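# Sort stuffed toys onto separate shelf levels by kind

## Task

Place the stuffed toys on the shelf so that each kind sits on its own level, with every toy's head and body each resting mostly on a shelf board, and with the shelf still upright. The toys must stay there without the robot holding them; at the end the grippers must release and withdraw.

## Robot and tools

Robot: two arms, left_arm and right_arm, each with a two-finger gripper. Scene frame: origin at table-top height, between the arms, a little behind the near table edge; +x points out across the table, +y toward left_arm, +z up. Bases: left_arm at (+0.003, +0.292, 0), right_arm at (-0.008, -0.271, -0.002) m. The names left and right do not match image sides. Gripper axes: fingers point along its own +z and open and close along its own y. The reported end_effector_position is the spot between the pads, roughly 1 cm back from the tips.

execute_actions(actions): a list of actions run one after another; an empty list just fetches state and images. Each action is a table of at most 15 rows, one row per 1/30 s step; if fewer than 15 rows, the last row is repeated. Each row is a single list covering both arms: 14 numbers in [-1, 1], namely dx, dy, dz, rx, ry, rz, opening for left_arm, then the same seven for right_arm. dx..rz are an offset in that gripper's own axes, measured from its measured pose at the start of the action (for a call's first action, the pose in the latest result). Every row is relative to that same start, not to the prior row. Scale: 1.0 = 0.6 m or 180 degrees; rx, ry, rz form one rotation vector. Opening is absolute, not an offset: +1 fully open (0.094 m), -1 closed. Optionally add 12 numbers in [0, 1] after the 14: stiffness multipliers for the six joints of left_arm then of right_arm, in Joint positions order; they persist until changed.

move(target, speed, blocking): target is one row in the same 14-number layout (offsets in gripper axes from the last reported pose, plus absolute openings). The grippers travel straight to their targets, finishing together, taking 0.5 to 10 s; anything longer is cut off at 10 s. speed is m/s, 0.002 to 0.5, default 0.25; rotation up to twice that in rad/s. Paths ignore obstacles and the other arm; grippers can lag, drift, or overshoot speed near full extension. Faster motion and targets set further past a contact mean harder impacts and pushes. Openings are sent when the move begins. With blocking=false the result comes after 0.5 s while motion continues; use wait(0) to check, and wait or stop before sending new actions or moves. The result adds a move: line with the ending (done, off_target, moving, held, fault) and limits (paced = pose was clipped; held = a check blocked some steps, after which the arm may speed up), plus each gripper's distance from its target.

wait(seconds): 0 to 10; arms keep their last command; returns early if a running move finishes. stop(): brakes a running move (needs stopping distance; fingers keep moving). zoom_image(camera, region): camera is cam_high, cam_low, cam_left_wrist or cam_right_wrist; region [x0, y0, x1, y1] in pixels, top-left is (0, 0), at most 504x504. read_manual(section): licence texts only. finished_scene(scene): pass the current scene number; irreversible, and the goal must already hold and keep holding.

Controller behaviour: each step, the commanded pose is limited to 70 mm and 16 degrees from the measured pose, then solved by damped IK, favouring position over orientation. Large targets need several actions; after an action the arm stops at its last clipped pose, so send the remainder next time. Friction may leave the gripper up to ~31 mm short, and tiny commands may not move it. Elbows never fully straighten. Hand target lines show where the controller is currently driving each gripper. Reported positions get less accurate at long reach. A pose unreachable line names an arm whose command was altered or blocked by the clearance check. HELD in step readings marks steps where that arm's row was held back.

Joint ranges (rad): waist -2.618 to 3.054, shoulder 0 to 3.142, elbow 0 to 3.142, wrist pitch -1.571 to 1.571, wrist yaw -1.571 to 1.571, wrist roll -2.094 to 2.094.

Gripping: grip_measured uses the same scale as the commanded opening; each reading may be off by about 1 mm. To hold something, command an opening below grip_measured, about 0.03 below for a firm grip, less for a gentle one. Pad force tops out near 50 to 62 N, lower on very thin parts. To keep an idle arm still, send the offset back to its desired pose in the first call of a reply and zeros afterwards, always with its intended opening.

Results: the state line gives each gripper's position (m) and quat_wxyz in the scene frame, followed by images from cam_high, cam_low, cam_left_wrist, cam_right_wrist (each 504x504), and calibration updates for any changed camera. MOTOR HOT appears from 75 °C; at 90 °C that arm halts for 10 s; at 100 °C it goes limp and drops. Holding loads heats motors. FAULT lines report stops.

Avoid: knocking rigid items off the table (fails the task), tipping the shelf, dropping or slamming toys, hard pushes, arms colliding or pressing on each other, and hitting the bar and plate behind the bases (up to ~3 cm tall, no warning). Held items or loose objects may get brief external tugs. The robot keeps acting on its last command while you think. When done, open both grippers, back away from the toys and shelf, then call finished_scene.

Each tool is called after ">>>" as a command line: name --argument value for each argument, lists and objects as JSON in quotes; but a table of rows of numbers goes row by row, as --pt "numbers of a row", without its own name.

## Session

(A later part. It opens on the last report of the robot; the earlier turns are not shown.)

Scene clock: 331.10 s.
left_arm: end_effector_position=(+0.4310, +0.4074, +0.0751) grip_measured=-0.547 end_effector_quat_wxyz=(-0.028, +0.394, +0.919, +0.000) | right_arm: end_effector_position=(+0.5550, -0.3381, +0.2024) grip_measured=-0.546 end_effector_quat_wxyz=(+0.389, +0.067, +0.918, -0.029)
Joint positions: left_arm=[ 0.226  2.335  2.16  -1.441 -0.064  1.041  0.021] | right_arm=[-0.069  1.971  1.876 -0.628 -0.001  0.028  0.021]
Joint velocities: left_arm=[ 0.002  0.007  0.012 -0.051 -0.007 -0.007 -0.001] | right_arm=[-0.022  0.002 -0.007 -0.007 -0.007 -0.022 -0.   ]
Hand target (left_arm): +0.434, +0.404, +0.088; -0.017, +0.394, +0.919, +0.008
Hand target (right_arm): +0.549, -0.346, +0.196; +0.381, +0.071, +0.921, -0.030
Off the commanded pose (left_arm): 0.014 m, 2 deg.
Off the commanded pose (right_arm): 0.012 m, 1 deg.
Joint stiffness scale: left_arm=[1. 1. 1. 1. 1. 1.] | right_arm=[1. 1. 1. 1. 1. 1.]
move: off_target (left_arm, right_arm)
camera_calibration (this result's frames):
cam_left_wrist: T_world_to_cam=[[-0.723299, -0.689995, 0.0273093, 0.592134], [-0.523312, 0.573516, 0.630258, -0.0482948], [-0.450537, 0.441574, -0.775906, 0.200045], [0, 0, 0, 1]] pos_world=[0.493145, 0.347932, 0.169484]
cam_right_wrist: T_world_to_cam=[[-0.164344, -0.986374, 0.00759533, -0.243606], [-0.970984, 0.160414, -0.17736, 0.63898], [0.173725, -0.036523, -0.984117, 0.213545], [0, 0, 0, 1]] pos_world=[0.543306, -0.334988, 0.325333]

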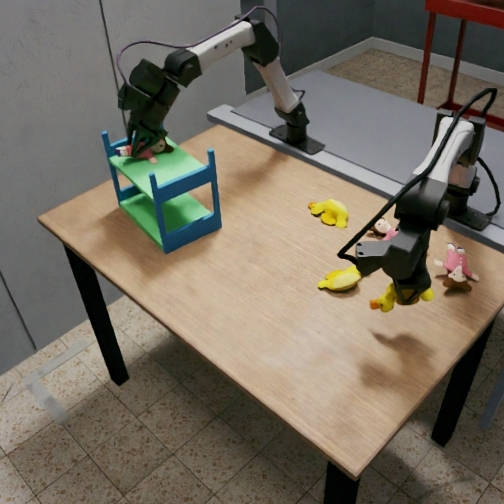

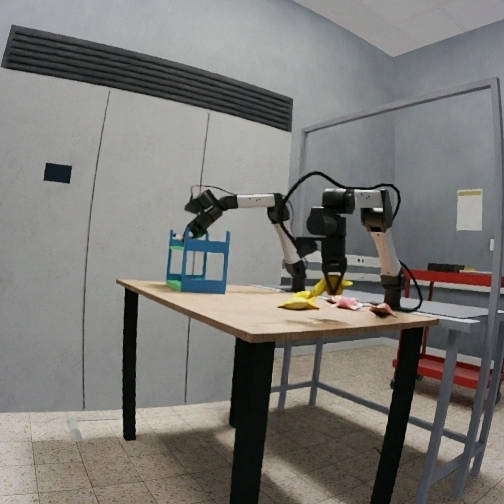

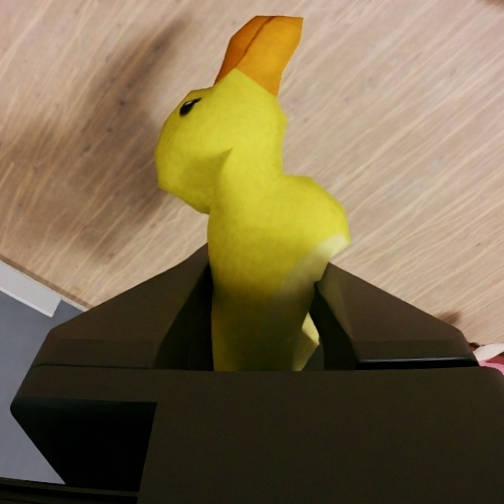

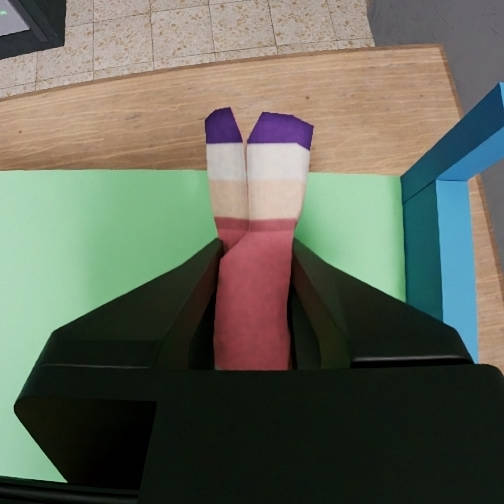

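>>> move --target '[-0.071,-0.375,-0.071,0.002,-0.018,-0.313,-0.55, 0.022,-0.01,0.022,0,0,0,-0.55]' --speed 0.35

Scene clock: 365.00 s.
left_arm: end_effector_position=(+0.2967, +0.2273, +0.1181) grip_measured=-0.547 end_effector_quat_wxyz=(-0.013, -0.088, +0.996, +0.005) | right_arm: end_effector_position=(+0.5627, -0.3384, +0.1986) grip_measured=-0.546 end_effector_quat_wxyz=(+0.408, +0.064, +0.910, -0.028)
Joint positions: left_arm=[-0.251  1.728  1.429 -1.315 -0.028 -0.421  0.021] | right_arm=[-0.069  1.971  1.832 -0.542 -0.005  0.026  0.021]
Joint velocities: left_arm=[ 0.002  0.002  0.012 -0.022  0.022  0.022  0.   ] | right_arm=[ 0.007  0.007 -0.007 -0.051  0.022  0.022 -0.   ]
Hand target (left_arm): +0.297, +0.224, +0.121; +0.002, -0.087, +0.996, +0.003
Hand target (right_arm): +0.555, -0.344, +0.184; +0.389, +0.067, +0.918, -0.028
Off the commanded pose (left_arm): 0.008 m, 2 deg.
Off the commanded pose (right_arm): 0.018 m, 2 deg.
Joint stiffness scale: left_arm=[1. 1. 1. 1. 1. 1.] | right_arm=[1. 1. 1. 1. 1. 1.]
move: off_target (right_arm)
camera_calibration (this result's frames):
cam_left_wrist: T_world_to_cam=[[0.17614, -0.98434, -0.00704219, 0.173623], [-0.779231, -0.143801, 0.610017, 0.199064], [-0.601477, -0.101961, -0.792357, 0.422693], [0, 0, 0, 1]] pos_world=[0.378775, 0.242628, 0.214714]
cam_right_wrist: T_world_to_cam=[[-0.159153, -0.987244, 0.00443244, -0.245165], [-0.963839, 0.154405, -0.217193, 0.647692], [0.213738, -0.038839, -0.976119, 0.183577], [0, 0, 0, 1]] pos_world=[0.546015, -0.334914, 0.320954]

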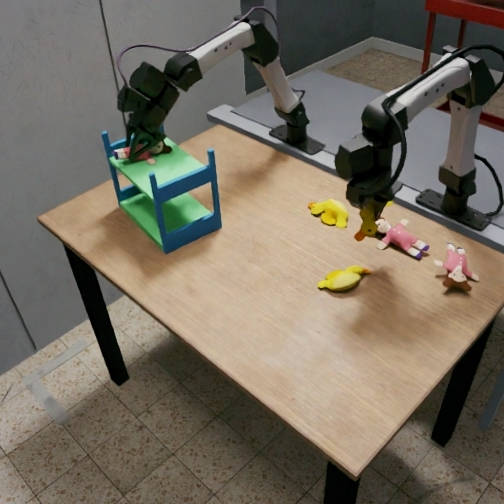

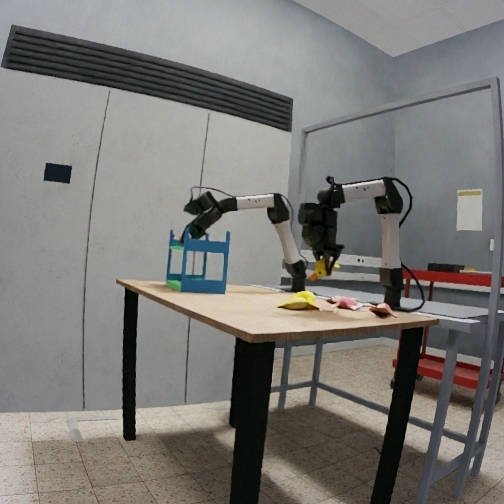

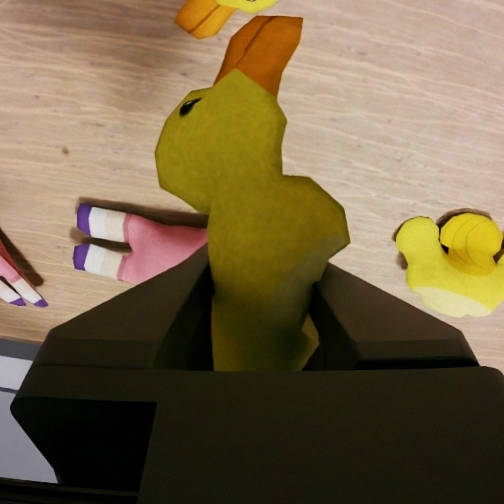

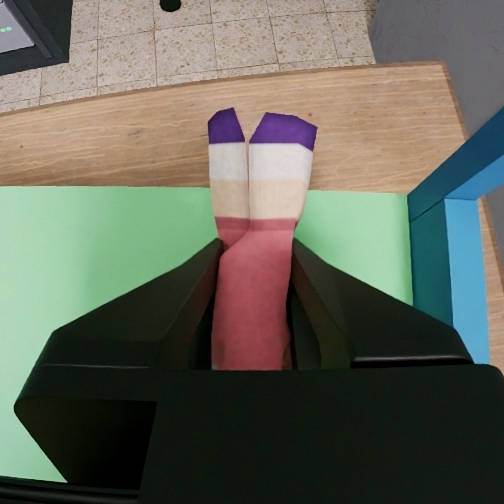

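>>> move --target '[-0.052,-0.327,0.091,0.006,-0.006,-0.222,-0.55, 0,0,0,0,0,0,0.35]' --speed 0.3

Scene clock: 378.60 s.
left_arm: end_effector_position=(+0.3573, +0.0436, +0.0588) grip_measured=-0.547 end_effector_quat_wxyz=(-0.001, -0.423, +0.906, +0.003) | right_arm: end_effector_position=(+0.5635, -0.3385, +0.1994) grip_measured=+0.347 end_effector_quat_wxyz=(+0.410, +0.064, +0.909, -0.028)
Joint positions: left_arm=[-0.629  2.271  1.947 -1.278 -0.02  -1.496  0.021] | right_arm=[-0.069  1.971  1.832 -0.538 -0.005  0.026  0.063]
Joint velocities: left_arm=[ 0.002 -0.002  0.002 -0.081 -0.066 -0.037 -0.001] | right_arm=[ 0.012  0.027  0.007  0.022  0.007 -0.022  0.   ]
Hand target (left_arm): +0.358, +0.039, +0.062; +0.003, -0.423, +0.906, +0.001
Hand target (right_arm): +0.563, -0.338, +0.199; +0.408, +0.064, +0.910, -0.028
Off the commanded pose (left_arm): 0.005 m, 0 deg.
Off the commanded pose (right_arm): 0.001 m, 0 deg.
Joint stiffness scale: left_arm=[1. 1. 1. 1. 1. 1.] | right_arm=[1. 1. 1. 1. 1. 1.]
move: done
camera_calibration (this result's frames):
cam_left_wrist: T_world_to_cam=[[0.766595, -0.642131, -0.00052281, -0.244492], [-0.518432, -0.619399, 0.589553, 0.184744], [-0.378894, -0.451677, -0.80773, 0.330075], [0, 0, 0, 1]] pos_world=[0.408267, 0.106521, 0.157567]
cam_right_wrist: T_world_to_cam=[[-0.159078, -0.987257, 0.00428235, -0.245143], [-0.962858, 0.154185, -0.221656, 0.648866], [0.218171, -0.0393838, -0.975116, 0.181354], [0, 0, 0, 1]] pos_world=[0.546203, -0.334922, 0.321716]

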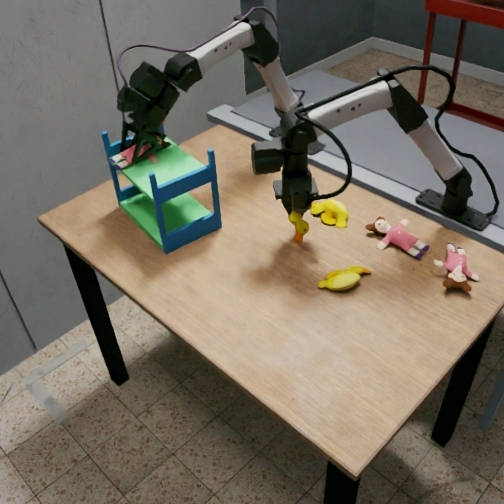

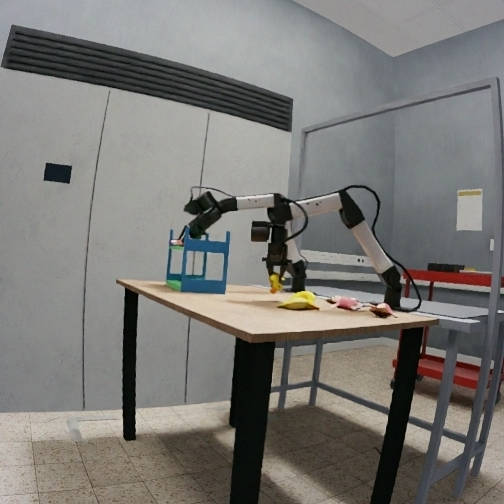

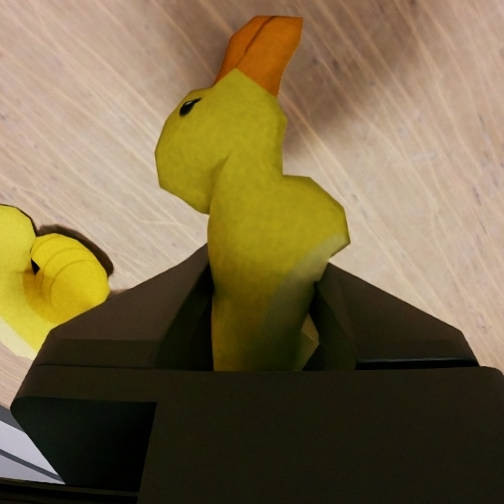

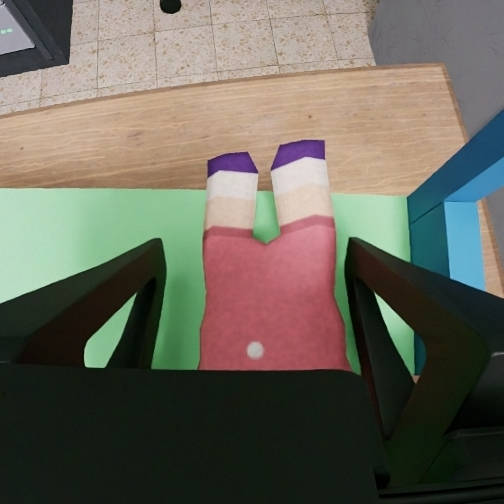

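>>> move --target '[0.015,0,0.082,0,0,0,-0.55, -0.031,0,-0.14,0,0,0,0.35]' --speed 0.2

Scene clock: 388.30 s.
left_arm: end_effector_position=(+0.3537, +0.0452, +0.0141) grip_measured=-0.547 end_effector_quat_wxyz=(-0.004, -0.428, +0.904, +0.009) | right_arm: end_effector_position=(+0.5173, -0.3309, +0.2755) grip_measured=+0.347 end_effector_quat_wxyz=(+0.426, +0.063, +0.902, -0.029)
Joint positions: left_arm=[-0.629  2.296  1.81  -1.128 -0.02  -1.507  0.021] | right_arm=[-0.069  1.794  1.868 -0.716 -0.005  0.026  0.063]
Joint velocities: left_arm=[-0.007 -0.007 -0.002 -0.037  0.007 -0.007  0.   ] | right_arm=[ 0.002 -0.012 -0.002  0.007 -0.007 -0.081 -0.001]
Hand target (left_arm): +0.351, +0.036, +0.010; -0.001, -0.423, +0.906, +0.003
Hand target (right_arm): +0.513, -0.331, +0.269; +0.410, +0.064, +0.909, -0.028
Off the commanded pose (left_arm): 0.010 m, 1 deg.
Off the commanded pose (right_arm): 0.008 m, 2 deg.
Joint stiffness scale: left_arm=[1. 1. 1. 1. 1. 1.] | right_arm=[1. 1. 1. 1. 1. 1.]
move: done
camera_calibration (this result's frames):
cam_left_wrist: T_world_to_cam=[[0.773893, -0.633165, -0.0138373, -0.243582], [-0.504867, -0.629976, 0.590118, 0.205888], [-0.382359, -0.449702, -0.807199, 0.294356], [0, 0, 0, 1]] pos_world=[0.405003, 0.107849, 0.112735]
cam_right_wrist: T_world_to_cam=[[-0.158474, -0.987358, 0.00313125, -0.245434], [-0.954567, 0.152398, -0.256079, 0.624714], [0.252365, -0.0435708, -0.966651, 0.244527], [0, 0, 0, 1]] pos_world=[0.495727, -0.326883, 0.397117]

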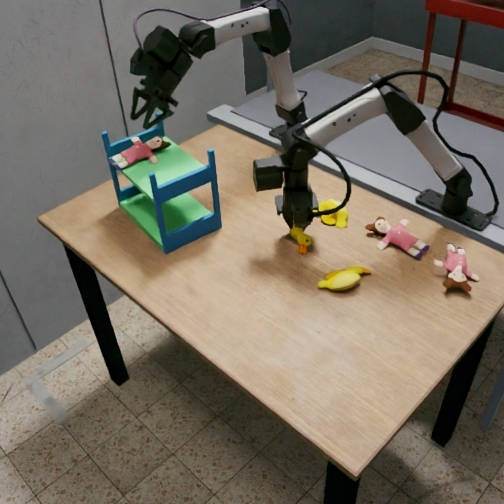

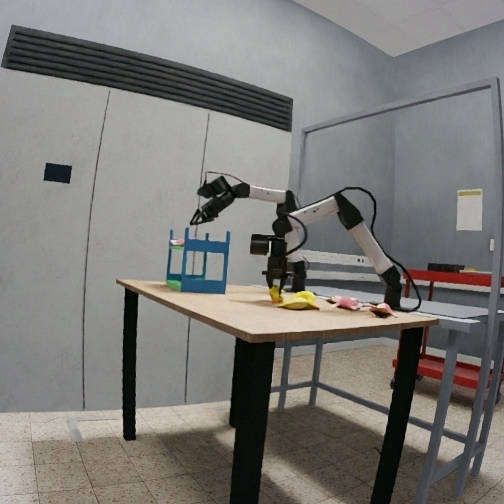

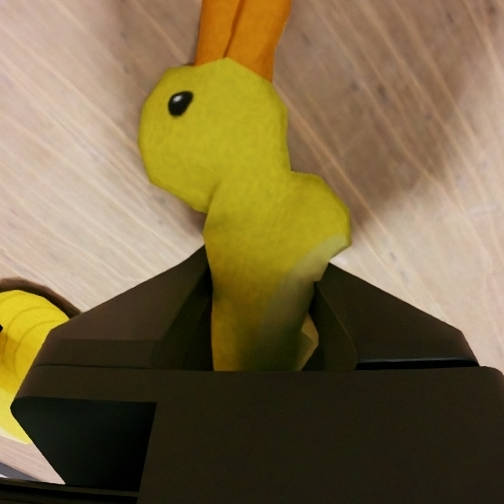

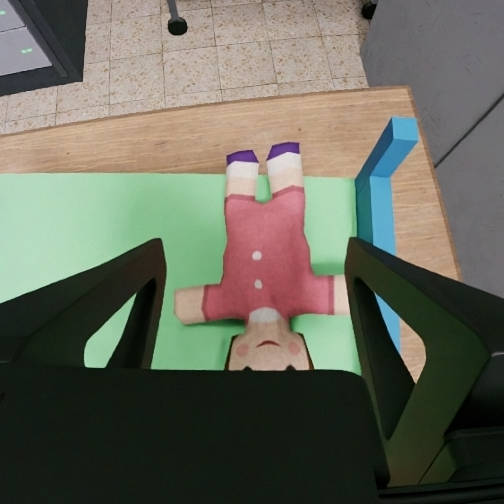

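>>> move --target '[0,0,-0.15,0,0,0,0.75, 0.4495,0.289,-0.243,-0.238,0.028,-0.217,1]' --speed 0.3

Scene clock: 420.10 s.
left_arm: end_effector_position=(+0.3525, +0.0478, +0.0901) grip_measured=+0.748 end_effector_quat_wxyz=(-0.012, -0.428, +0.904, +0.023) | right_arm: end_effector_position=(+0.2713, -0.1220, +0.1680) grip_measured=+1.000 end_effector_quat_wxyz=(+0.360, -0.383, +0.836, +0.159)
Joint positions: left_arm=[-0.629  2.296  2.112 -1.463 -0.02  -1.507  0.082] | right_arm=[ 0.333  1.038  0.84  -0.6   -0.402 -0.43   0.094]
Joint velocities: left_arm=[ 0.002 -0.012  0.002 -0.037  0.051 -0.051 -0.   ] | right_arm=[ 0.002 -0.007  0.002 -0.066 -0.022  0.007  0.   ]
Hand target (left_arm): +0.355, +0.046, +0.104; -0.004, -0.428, +0.904, +0.009
Hand target (right_arm): +0.260, -0.122, +0.159; +0.345, -0.389, +0.838, +0.163
Off the commanded pose (left_arm): 0.015 m, 2 deg.
Off the commanded pose (right_arm): 0.014 m, 2 deg.
Joint stiffness scale: left_arm=[1. 1. 1. 1. 1. 1.] | right_arm=[1. 1. 1. 1. 1. 1.]
move: off_target (left_arm, right_arm)
camera_calibration (this result's frames):
cam_left_wrist: T_world_to_cam=[[0.772724, -0.633088, -0.0457946, -0.23665], [-0.489884, -0.6407, 0.591199, 0.157254], [-0.403622, -0.4344, -0.805224, 0.363027], [0, 0, 0, 1]] pos_world=[0.406427, 0.108631, 0.188513]
cam_right_wrist: T_world_to_cam=[[0.741219, -0.671048, 0.0170002, -0.285625], [-0.65741, -0.730808, -0.18366, 0.130024], [0.135668, 0.124956, -0.982843, 0.266743], [0, 0, 0, 1]] pos_world=[0.261001, -0.129976, 0.290902]

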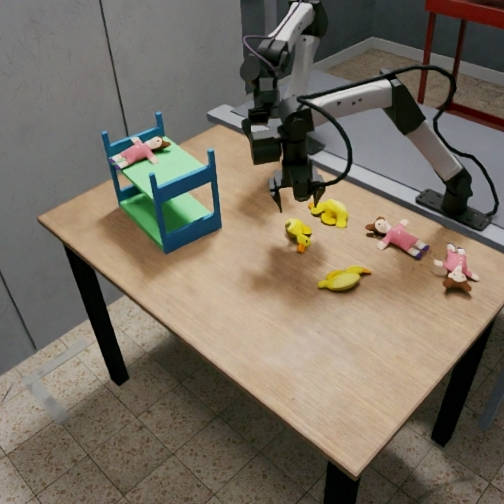

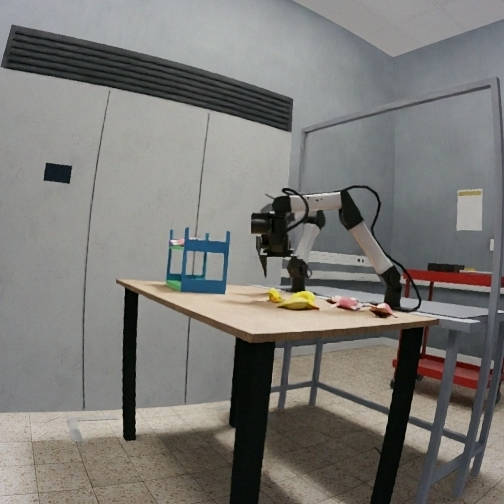

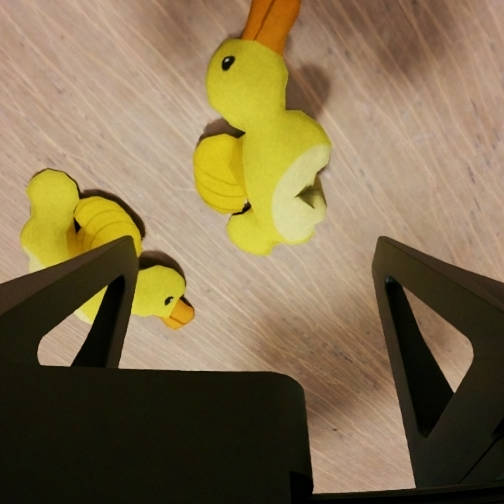

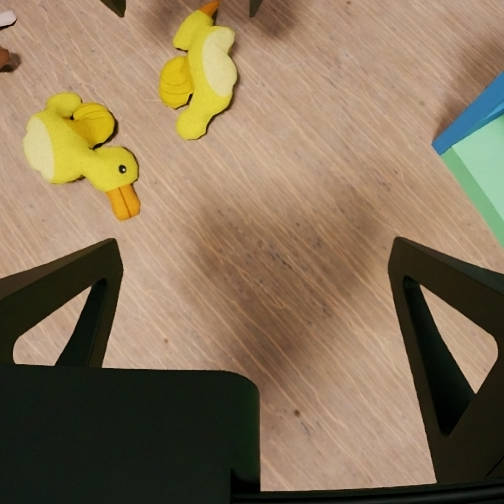

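>>> move --target '[-0.297,0.571,0.012,0.016,-0.004,0.109,1, -0.0755,0.063,0.303,0.018,0.008,0.022,1]' --speed 0.35

Scene clock: 466.87 s.
left_arm: end_effector_position=(+0.2027, +0.4019, +0.0940) grip_measured=+1.000 end_effector_quat_wxyz=(-0.020, -0.266, +0.964, -0.001) | right_arm: end_effector_position=(+0.3506, +0.0204, +0.0764) grip_measured=+1.000 end_effector_quat_wxyz=(+0.356, -0.344, +0.857, +0.144)
Joint positions: left_arm=[ 0.456  1.44   1.065 -1.23  -0.036 -0.076  0.094] | right_arm=[ 0.722  1.682  0.989 -0.046 -0.061 -0.083  0.094]
Joint velocities: left_arm=[-0.002 -0.007 -0.007  0.037  0.007 -0.051  0.   ] | right_arm=[-0.012  0.002 -0.007 -0.066  0.007 -0.081  0.   ]
Hand target (left_arm): +0.204, +0.404, +0.095; -0.008, -0.268, +0.964, -0.005
Hand target (right_arm): +0.351, +0.025, +0.074; +0.354, -0.345, +0.858, +0.144
Off the commanded pose (left_arm): 0.006 m, 2 deg.
Off the commanded pose (right_arm): 0.005 m, 0 deg.
Joint stiffness scale: left_arm=[1. 1. 1. 1. 1. 1.] | right_arm=[1. 1. 1. 1. 1. 1.]
move: done
camera_calibration (this result's frames):
cam_left_wrist: T_world_to_cam=[[0.512861, -0.858466, -0.00311689, 0.242692], [-0.671754, -0.403571, 0.62119, 0.247149], [-0.534529, -0.31649, -0.783654, 0.436734], [0, 0, 0, 1]] pos_world=[0.275003, 0.446307, 0.189478]
cam_right_wrist: T_world_to_cam=[[0.678149, -0.734903, 0.00564628, -0.22292], [-0.724428, -0.669737, -0.163268, 0.29006], [0.123768, 0.10663, -0.986566, 0.152926], [0, 0, 0, 1]] pos_world=[0.342374, 0.0141327, 0.199488]

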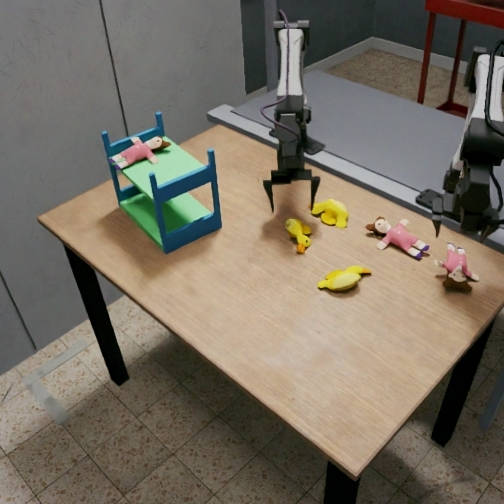

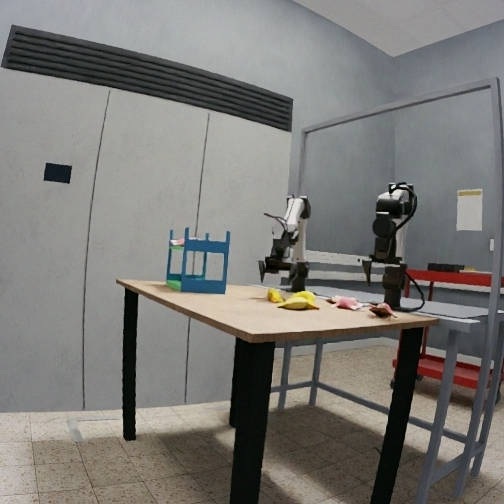

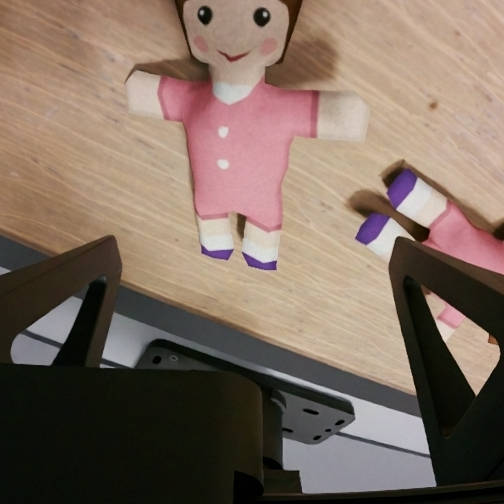

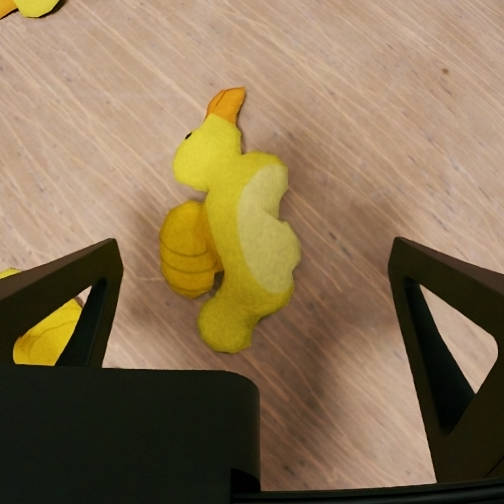

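>>> move --target '[0.004,0.016,0.145,0,0,0,1, 0.049,0.02,0.087,0,0,0,1]' --speed 0.15

Scene clock: 478.73 s.
left_arm: end_effector_position=(+0.1964, +0.4058, +0.0129) grip_measured=+1.000 end_effector_quat_wxyz=(-0.016, -0.264, +0.964, -0.001) | right_arm: end_effector_position=(+0.3645, +0.0424, +0.0350) grip_measured=+1.000 end_effector_quat_wxyz=(+0.373, -0.340, +0.850, +0.148)
Joint positions: left_arm=[ 0.495  1.52   0.8   -0.875 -0.036 -0.034  0.094] | right_arm=[ 0.745  1.851  0.976  0.176 -0.041 -0.066  0.094]
Joint velocities: left_arm=[-0.007 -0.022 -0.027 -0.022 -0.066  0.037  0.   ] | right_arm=[ 0.027 -0.002  0.007  0.081 -0.066  0.022  0.   ]
Hand target (left_arm): +0.194, +0.407, +0.007; -0.020, -0.266, +0.964, -0.001
Hand target (right_arm): +0.354, +0.040, +0.019; +0.356, -0.344, +0.857, +0.144
Off the commanded pose (left_arm): 0.007 m, 0 deg.
Off the commanded pose (right_arm): 0.020 m, 2 deg.
Joint stiffness scale: left_arm=[1. 1. 1. 1. 1. 1.] | right_arm=[1. 1. 1. 1. 1. 1.]
move: off_target (right_arm)
camera_calibration (this result's frames):
cam_left_wrist: T_world_to_cam=[[0.510503, -0.859876, -0.00106613, 0.249983], [-0.677354, -0.402904, 0.615516, 0.295748], [-0.529696, -0.3135, -0.788124, 0.368888], [0, 0, 0, 1]] pos_world=[0.268108, 0.449759, 0.108958]
cam_right_wrist: T_world_to_cam=[[0.675285, -0.737503, 0.00894837, -0.214977], [-0.721052, -0.662677, -0.202343, 0.307938], [0.155158, 0.130187, -0.979274, 0.0953947], [0, 0, 0, 1]] pos_world=[0.352409, 0.0330986, 0.15765]

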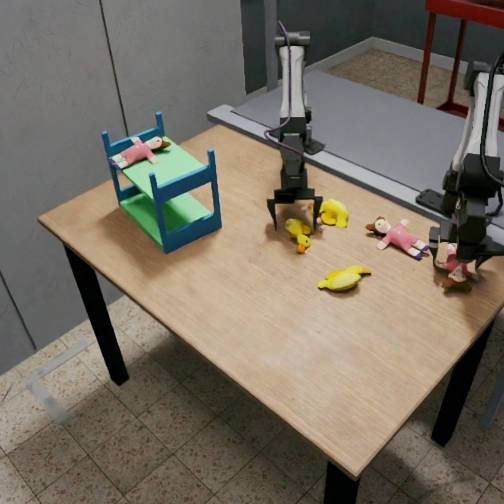

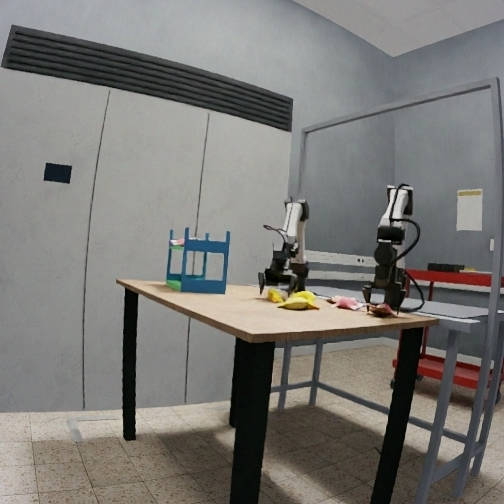

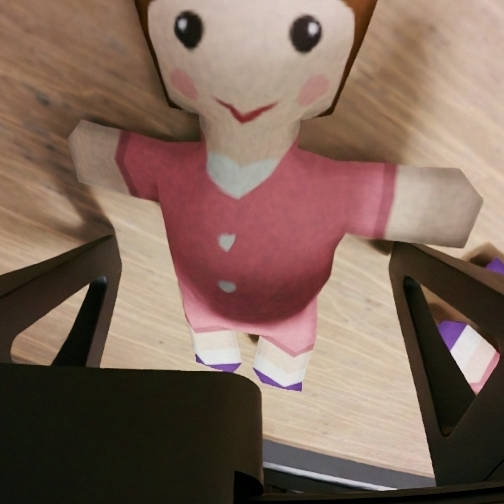

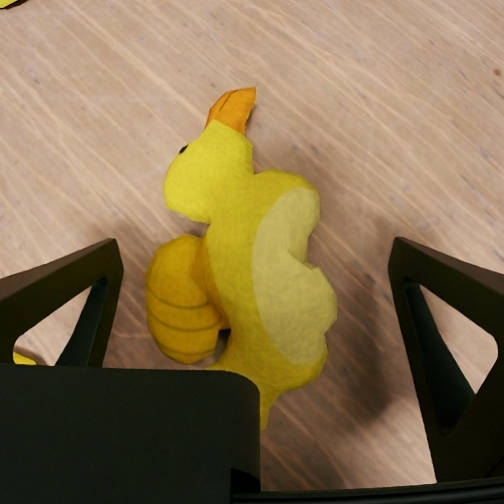

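>>> move --target '[0,0,0.005,0,0,0,-0.55, 0.05,0.006,0.019,0,0.015,0,1]' --speed 0.1

Scene clock: 485.93 s.
left_arm: end_effector_position=(+0.1967, +0.4058, +0.0129) grip_measured=-0.547 end_effector_quat_wxyz=(-0.016, -0.264, +0.964, -0.001) | right_arm: end_effector_position=(+0.3630, +0.0408, +0.0232) grip_measured=+1.000 end_effector_quat_wxyz=(+0.372, -0.340, +0.851, +0.147)
Joint positions: left_arm=[ 0.495  1.52   0.8   -0.874 -0.036 -0.034  0.021] | right_arm=[ 0.745  1.875  0.954  0.218 -0.038 -0.066  0.094]
Joint velocities: left_arm=[-0.007 -0.002 -0.002 -0.007  0.007  0.051 -0.   ] | right_arm=[-0.002  0.002 -0.007  0.007 -0.007 -0.095  0.   ]
Hand target (left_arm): +0.196, +0.406, +0.010; -0.016, -0.264, +0.964, -0.001
Hand target (right_arm): +0.353, +0.036, +0.006; +0.353, -0.344, +0.859, +0.140
Off the commanded pose (left_arm): 0.003 m, 0 deg.
Off the commanded pose (right_arm): 0.021 m, 2 deg.
Joint stiffness scale: left_arm=[1. 1. 1. 1. 1. 1.] | right_arm=[1. 1. 1. 1. 1. 1.]
move: off_target (right_arm)
camera_calibration (this result's frames):
cam_left_wrist: T_world_to_cam=[[0.510216, -0.860046, -0.000634903, 0.250028], [-0.678221, -0.402803, 0.614627, 0.296114], [-0.528863, -0.313162, -0.788818, 0.36876], [0, 0, 0, 1]] pos_world=[0.268286, 0.449793, 0.109043]
cam_right_wrist: T_world_to_cam=[[0.67392, -0.738729, 0.0105316, -0.214476], [-0.722721, -0.66214, -0.198102, 0.30392], [0.153317, 0.125893, -0.980125, 0.0851512], [0, 0, 0, 1]] pos_world=[0.351134, 0.0320778, 0.145925]

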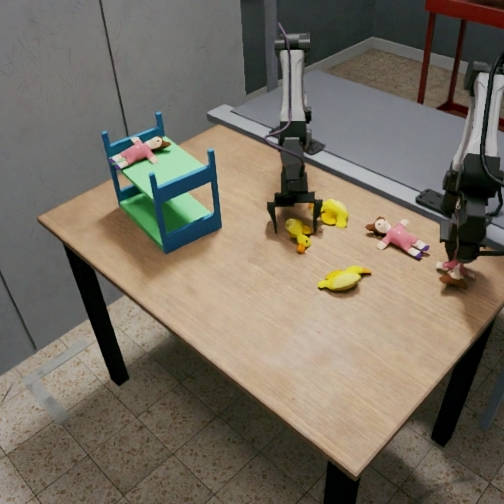

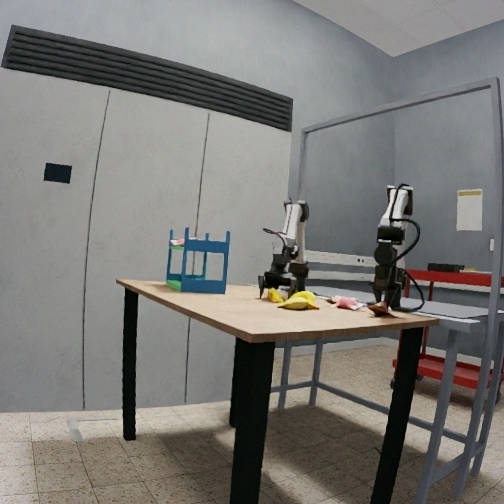

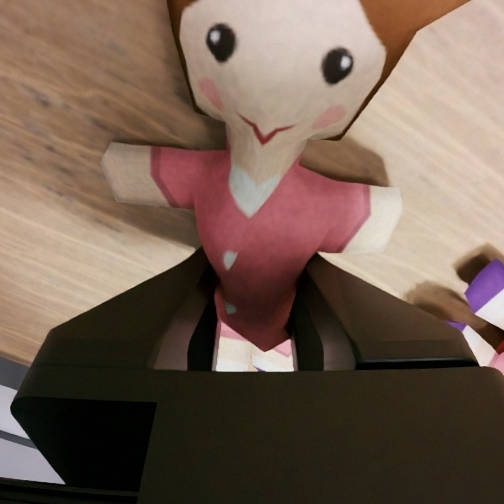

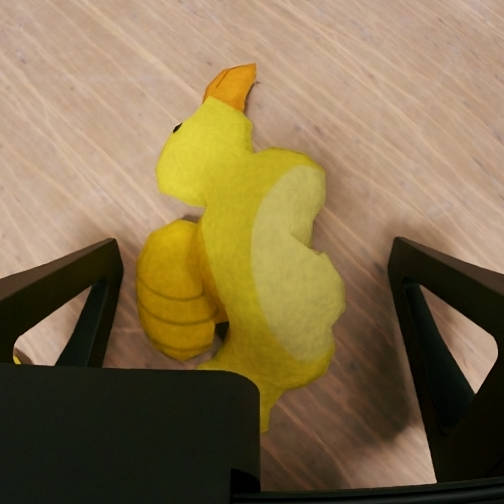

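Close right, lift left.

>>> move --target '[0,0,-0.15,0,0,0,-0.6, 0,0,0,0,0,0,-0.55]' --speed 0.15

Scene clock: 490.87 s.
left_arm: end_effector_position=(+0.1940, +0.4071, +0.0934) grip_measured=-0.597 end_effector_quat_wxyz=(-0.029, -0.264, +0.964, -0.004) | right_arm: end_effector_position=(+0.3651, +0.0428, +0.0264) grip_measured=-0.546 end_effector_quat_wxyz=(+0.379, -0.339, +0.848, +0.150)
Joint positions: left_arm=[ 0.495  1.438  1.061 -1.246 -0.036 -0.035  0.019] | right_arm=[ 0.745  1.875  0.954  0.236 -0.039 -0.066  0.021]
Joint velocities: left_arm=[-0.007 -0.017 -0.012  0.007  0.066 -0.007  0.001] | right_arm=[-0.012 -0.002 -0.002 -0.037  0.022  0.007 -0.   ]
Hand target (left_arm): +0.198, +0.407, +0.103; -0.016, -0.264, +0.964, -0.001
Hand target (right_arm): +0.363, +0.041, +0.023; +0.372, -0.340, +0.851, +0.147
Off the commanded pose (left_arm): 0.011 m, 2 deg.
Off the commanded pose (right_arm): 0.004 m, 1 deg.
Joint stiffness scale: left_arm=[1. 1. 1. 1. 1. 1.] | right_arm=[1. 1. 1. 1. 1. 1.]
move: off_target (left_arm)
camera_calibration (this result's frames):
cam_left_wrist: T_world_to_cam=[[0.510773, -0.859714, -0.00163709, 0.25243], [-0.662672, -0.394918, 0.636322, 0.237067], [-0.547701, -0.323931, -0.771422, 0.437689], [0, 0, 0, 1]] pos_world=[0.267886, 0.45242, 0.187205]
cam_right_wrist: T_world_to_cam=[[0.674368, -0.738322, 0.0104461, -0.214643], [-0.719524, -0.660245, -0.215318, 0.306612], [0.165871, 0.137687, -0.976488, 0.0825198], [0, 0, 0, 1]] pos_world=[0.351676, 0.0326016, 0.148841]

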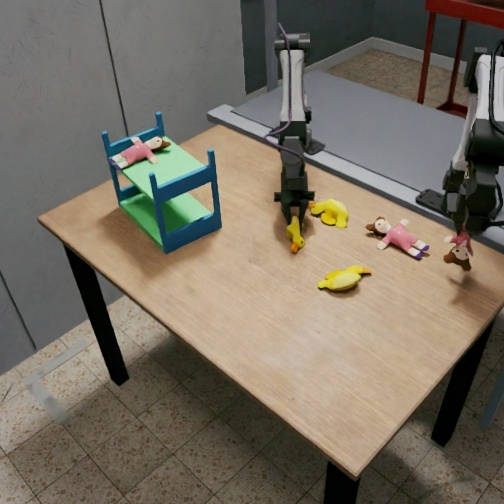

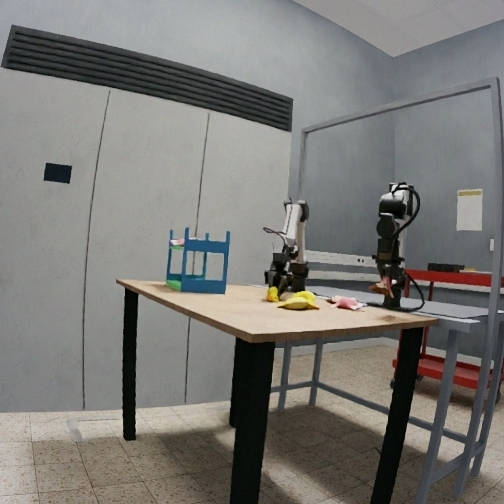

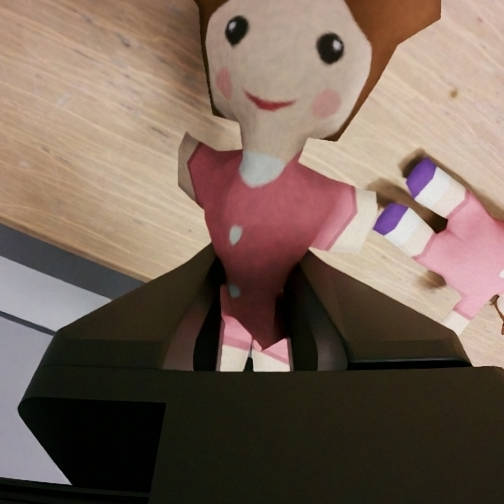

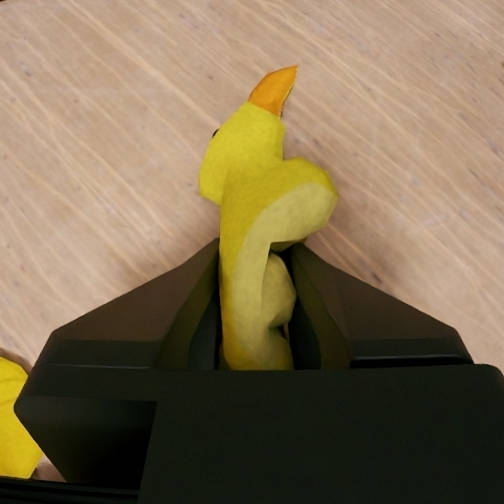

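>>> move --target '[0.007,-0.321,-0.047,0.005,-0.018,-0.08,-0.6, 0.091,-0.087,-0.261,0.102,-0.038,0.082,-0.6]' --speed 0.25

Scene clock: 522.80 s.
left_arm: end_effector_position=(+0.2837, +0.2416, +0.1185) grip_measured=-0.597 end_effector_quat_wxyz=(-0.001, -0.384, +0.923, -0.001) | right_arm: end_effector_position=(+0.2966, -0.0900, +0.1012) grip_measured=-0.596 end_effector_quat_wxyz=(+0.469, -0.159, +0.864, +0.091)
Joint positions: left_arm=[-0.211  1.641  1.337 -1.281 -0.025 -0.992  0.019] | right_arm=[0.721 1.154 0.461 0.152 0.251 0.154 0.019]
Joint velocities: left_arm=[-0.002 -0.007 -0.012 -0.051 -0.154  0.007 -0.001] | right_arm=[-0.007 -0.007  0.007 -0.066 -0.007 -0.066  0.   ]
Hand target (left_arm): +0.288, +0.240, +0.122; +0.005, -0.384, +0.924, +0.003
Hand target (right_arm): +0.290, -0.100, +0.091; +0.457, -0.154, +0.872, +0.081
Off the commanded pose (left_arm): 0.007 m, 0 deg.
Off the commanded pose (right_arm): 0.016 m, 2 deg.
Joint stiffness scale: left_arm=[1. 1. 1. 1. 1. 1.] | right_arm=[1. 1. 1. 1. 1. 1.]
move: off_target (right_arm)
camera_calibration (this result's frames):
cam_left_wrist: T_world_to_cam=[[0.708828, -0.705348, 0.00683828, -0.0301815], [-0.571566, -0.568651, 0.591565, 0.236658], [-0.41337, -0.423226, -0.806229, 0.442537], [0, 0, 0, 1]] pos_world=[0.33959, 0.30058, 0.216994]
cam_right_wrist: T_world_to_cam=[[0.3409, -0.940085, -0.00512296, -0.184935], [-0.875948, -0.315655, -0.364797, 0.278235], [0.341324, 0.128847, -0.931073, 0.127733], [0, 0, 0, 1]] pos_world=[0.263165, -0.102486, 0.21948]

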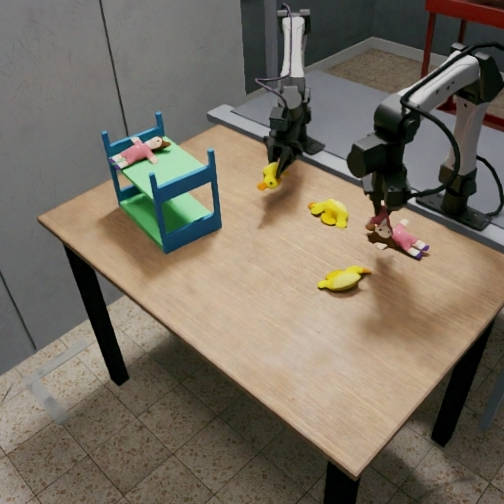

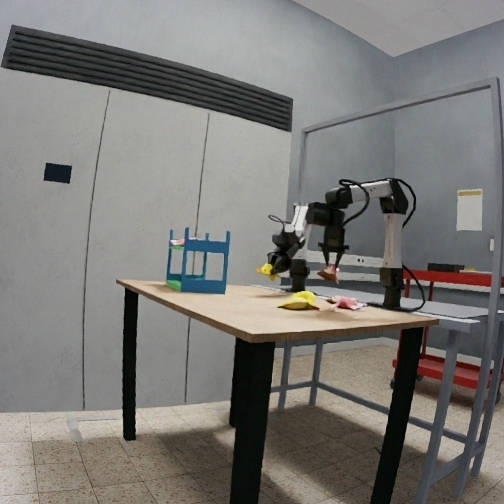

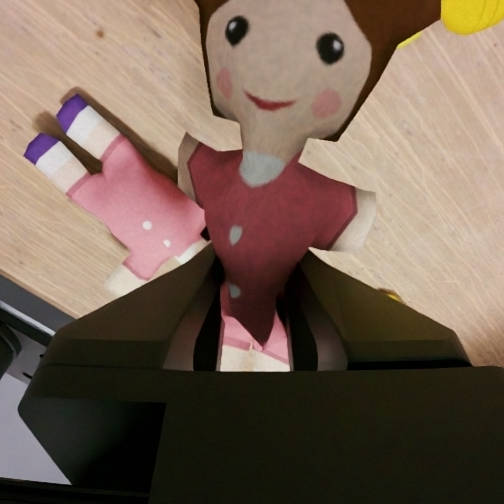

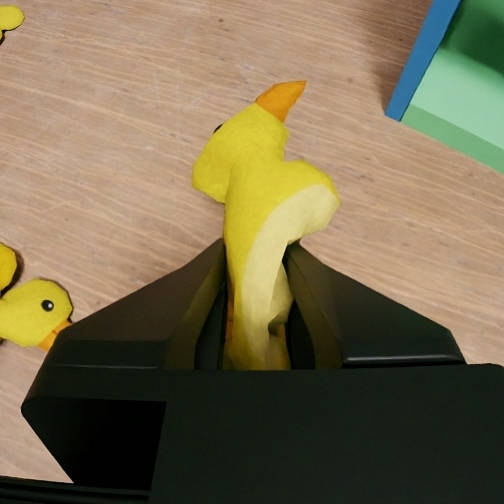

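>>> move --target '[0.143,-0.333,0.089,0,0,0,-0.6, 0.074,-0.356,-0.055,0.150,-0.027,0.085,-0.6]' --speed 0.25

>>> zoom_image --camera "cam_low" --region '[150, 200, 330, 310]'

Scene clock: 540.03 s.
left_arm: end_effector_position=(+0.3615, +0.0436, +0.0634) grip_measured=-0.597 end_effector_quat_wxyz=(+0.001, -0.383, +0.924, +0.004) | right_arm: end_effector_position=(+0.3327, -0.3059, +0.0962) grip_measured=-0.596 end_effector_quat_wxyz=(+0.528, +0.072, +0.845, -0.044)
Joint positions: left_arm=[-0.626  2.286  1.991 -1.305 -0.025 -1.406  0.019] | right_arm=[-0.008  1.102  0.285  0.407  0.084  0.064  0.019]
Joint velocities: left_arm=[ 0.002 -0.007  0.012  0.037 -0.007 -0.007 -0.001] | right_arm=[ 0.012  0.002 -0.002 -0.007  0.051 -0.007  0.   ]
Hand target (left_arm): +0.363, +0.038, +0.068; +0.004, -0.384, +0.923, -0.001
Hand target (right_arm): +0.326, -0.308, +0.083; +0.516, +0.072, +0.852, -0.046
Off the commanded pose (left_arm): 0.005 m, 1 deg.
Off the commanded pose (right_arm): 0.018 m, 2 deg.
Joint stiffness scale: left_arm=[1. 1. 1. 1. 1. 1.] | right_arm=[1. 1. 1. 1. 1. 1.]
move: off_target (right_arm)
camera_calibration (this result's frames):
cam_left_wrist: T_world_to_cam=[[0.708442, -0.705768, -0.00103934, -0.223989], [-0.571422, -0.57445, 0.586076, 0.201666], [-0.414231, -0.414607, -0.810256, 0.346657], [0, 0, 0, 1]] pos_world=[0.417515, 0.101489, 0.162457]
cam_right_wrist: T_world_to_cam=[[-0.18877, -0.98202, -0.00138021, -0.237206], [-0.864547, 0.166855, -0.474043, 0.394212], [0.46575, -0.088292, -0.8805, 0.0258753], [0, 0, 0, 1]] pos_world=[0.283986, -0.296433, 0.20933]

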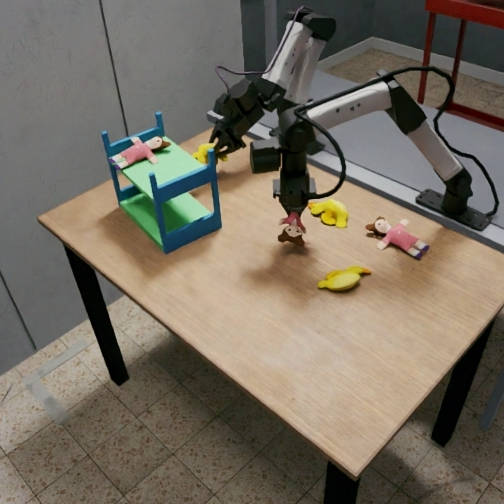

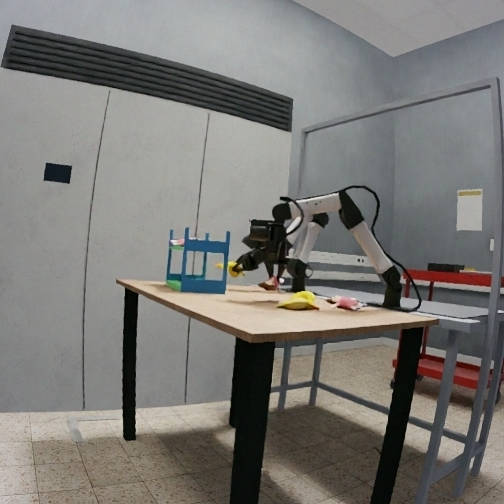

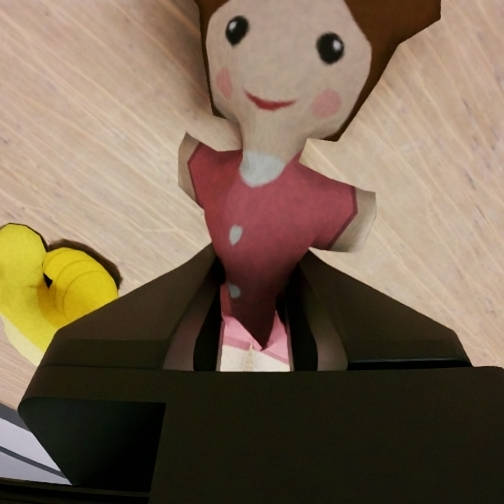

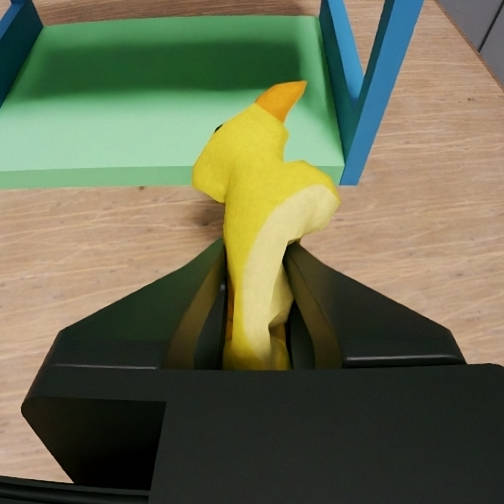

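Region (150, 200, 330, 310) of cam_low's 504x504 image, scaled by 2.800, with more detail than that image has.

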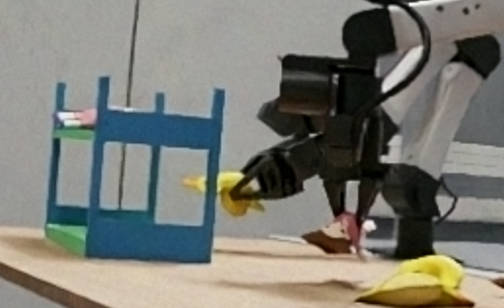

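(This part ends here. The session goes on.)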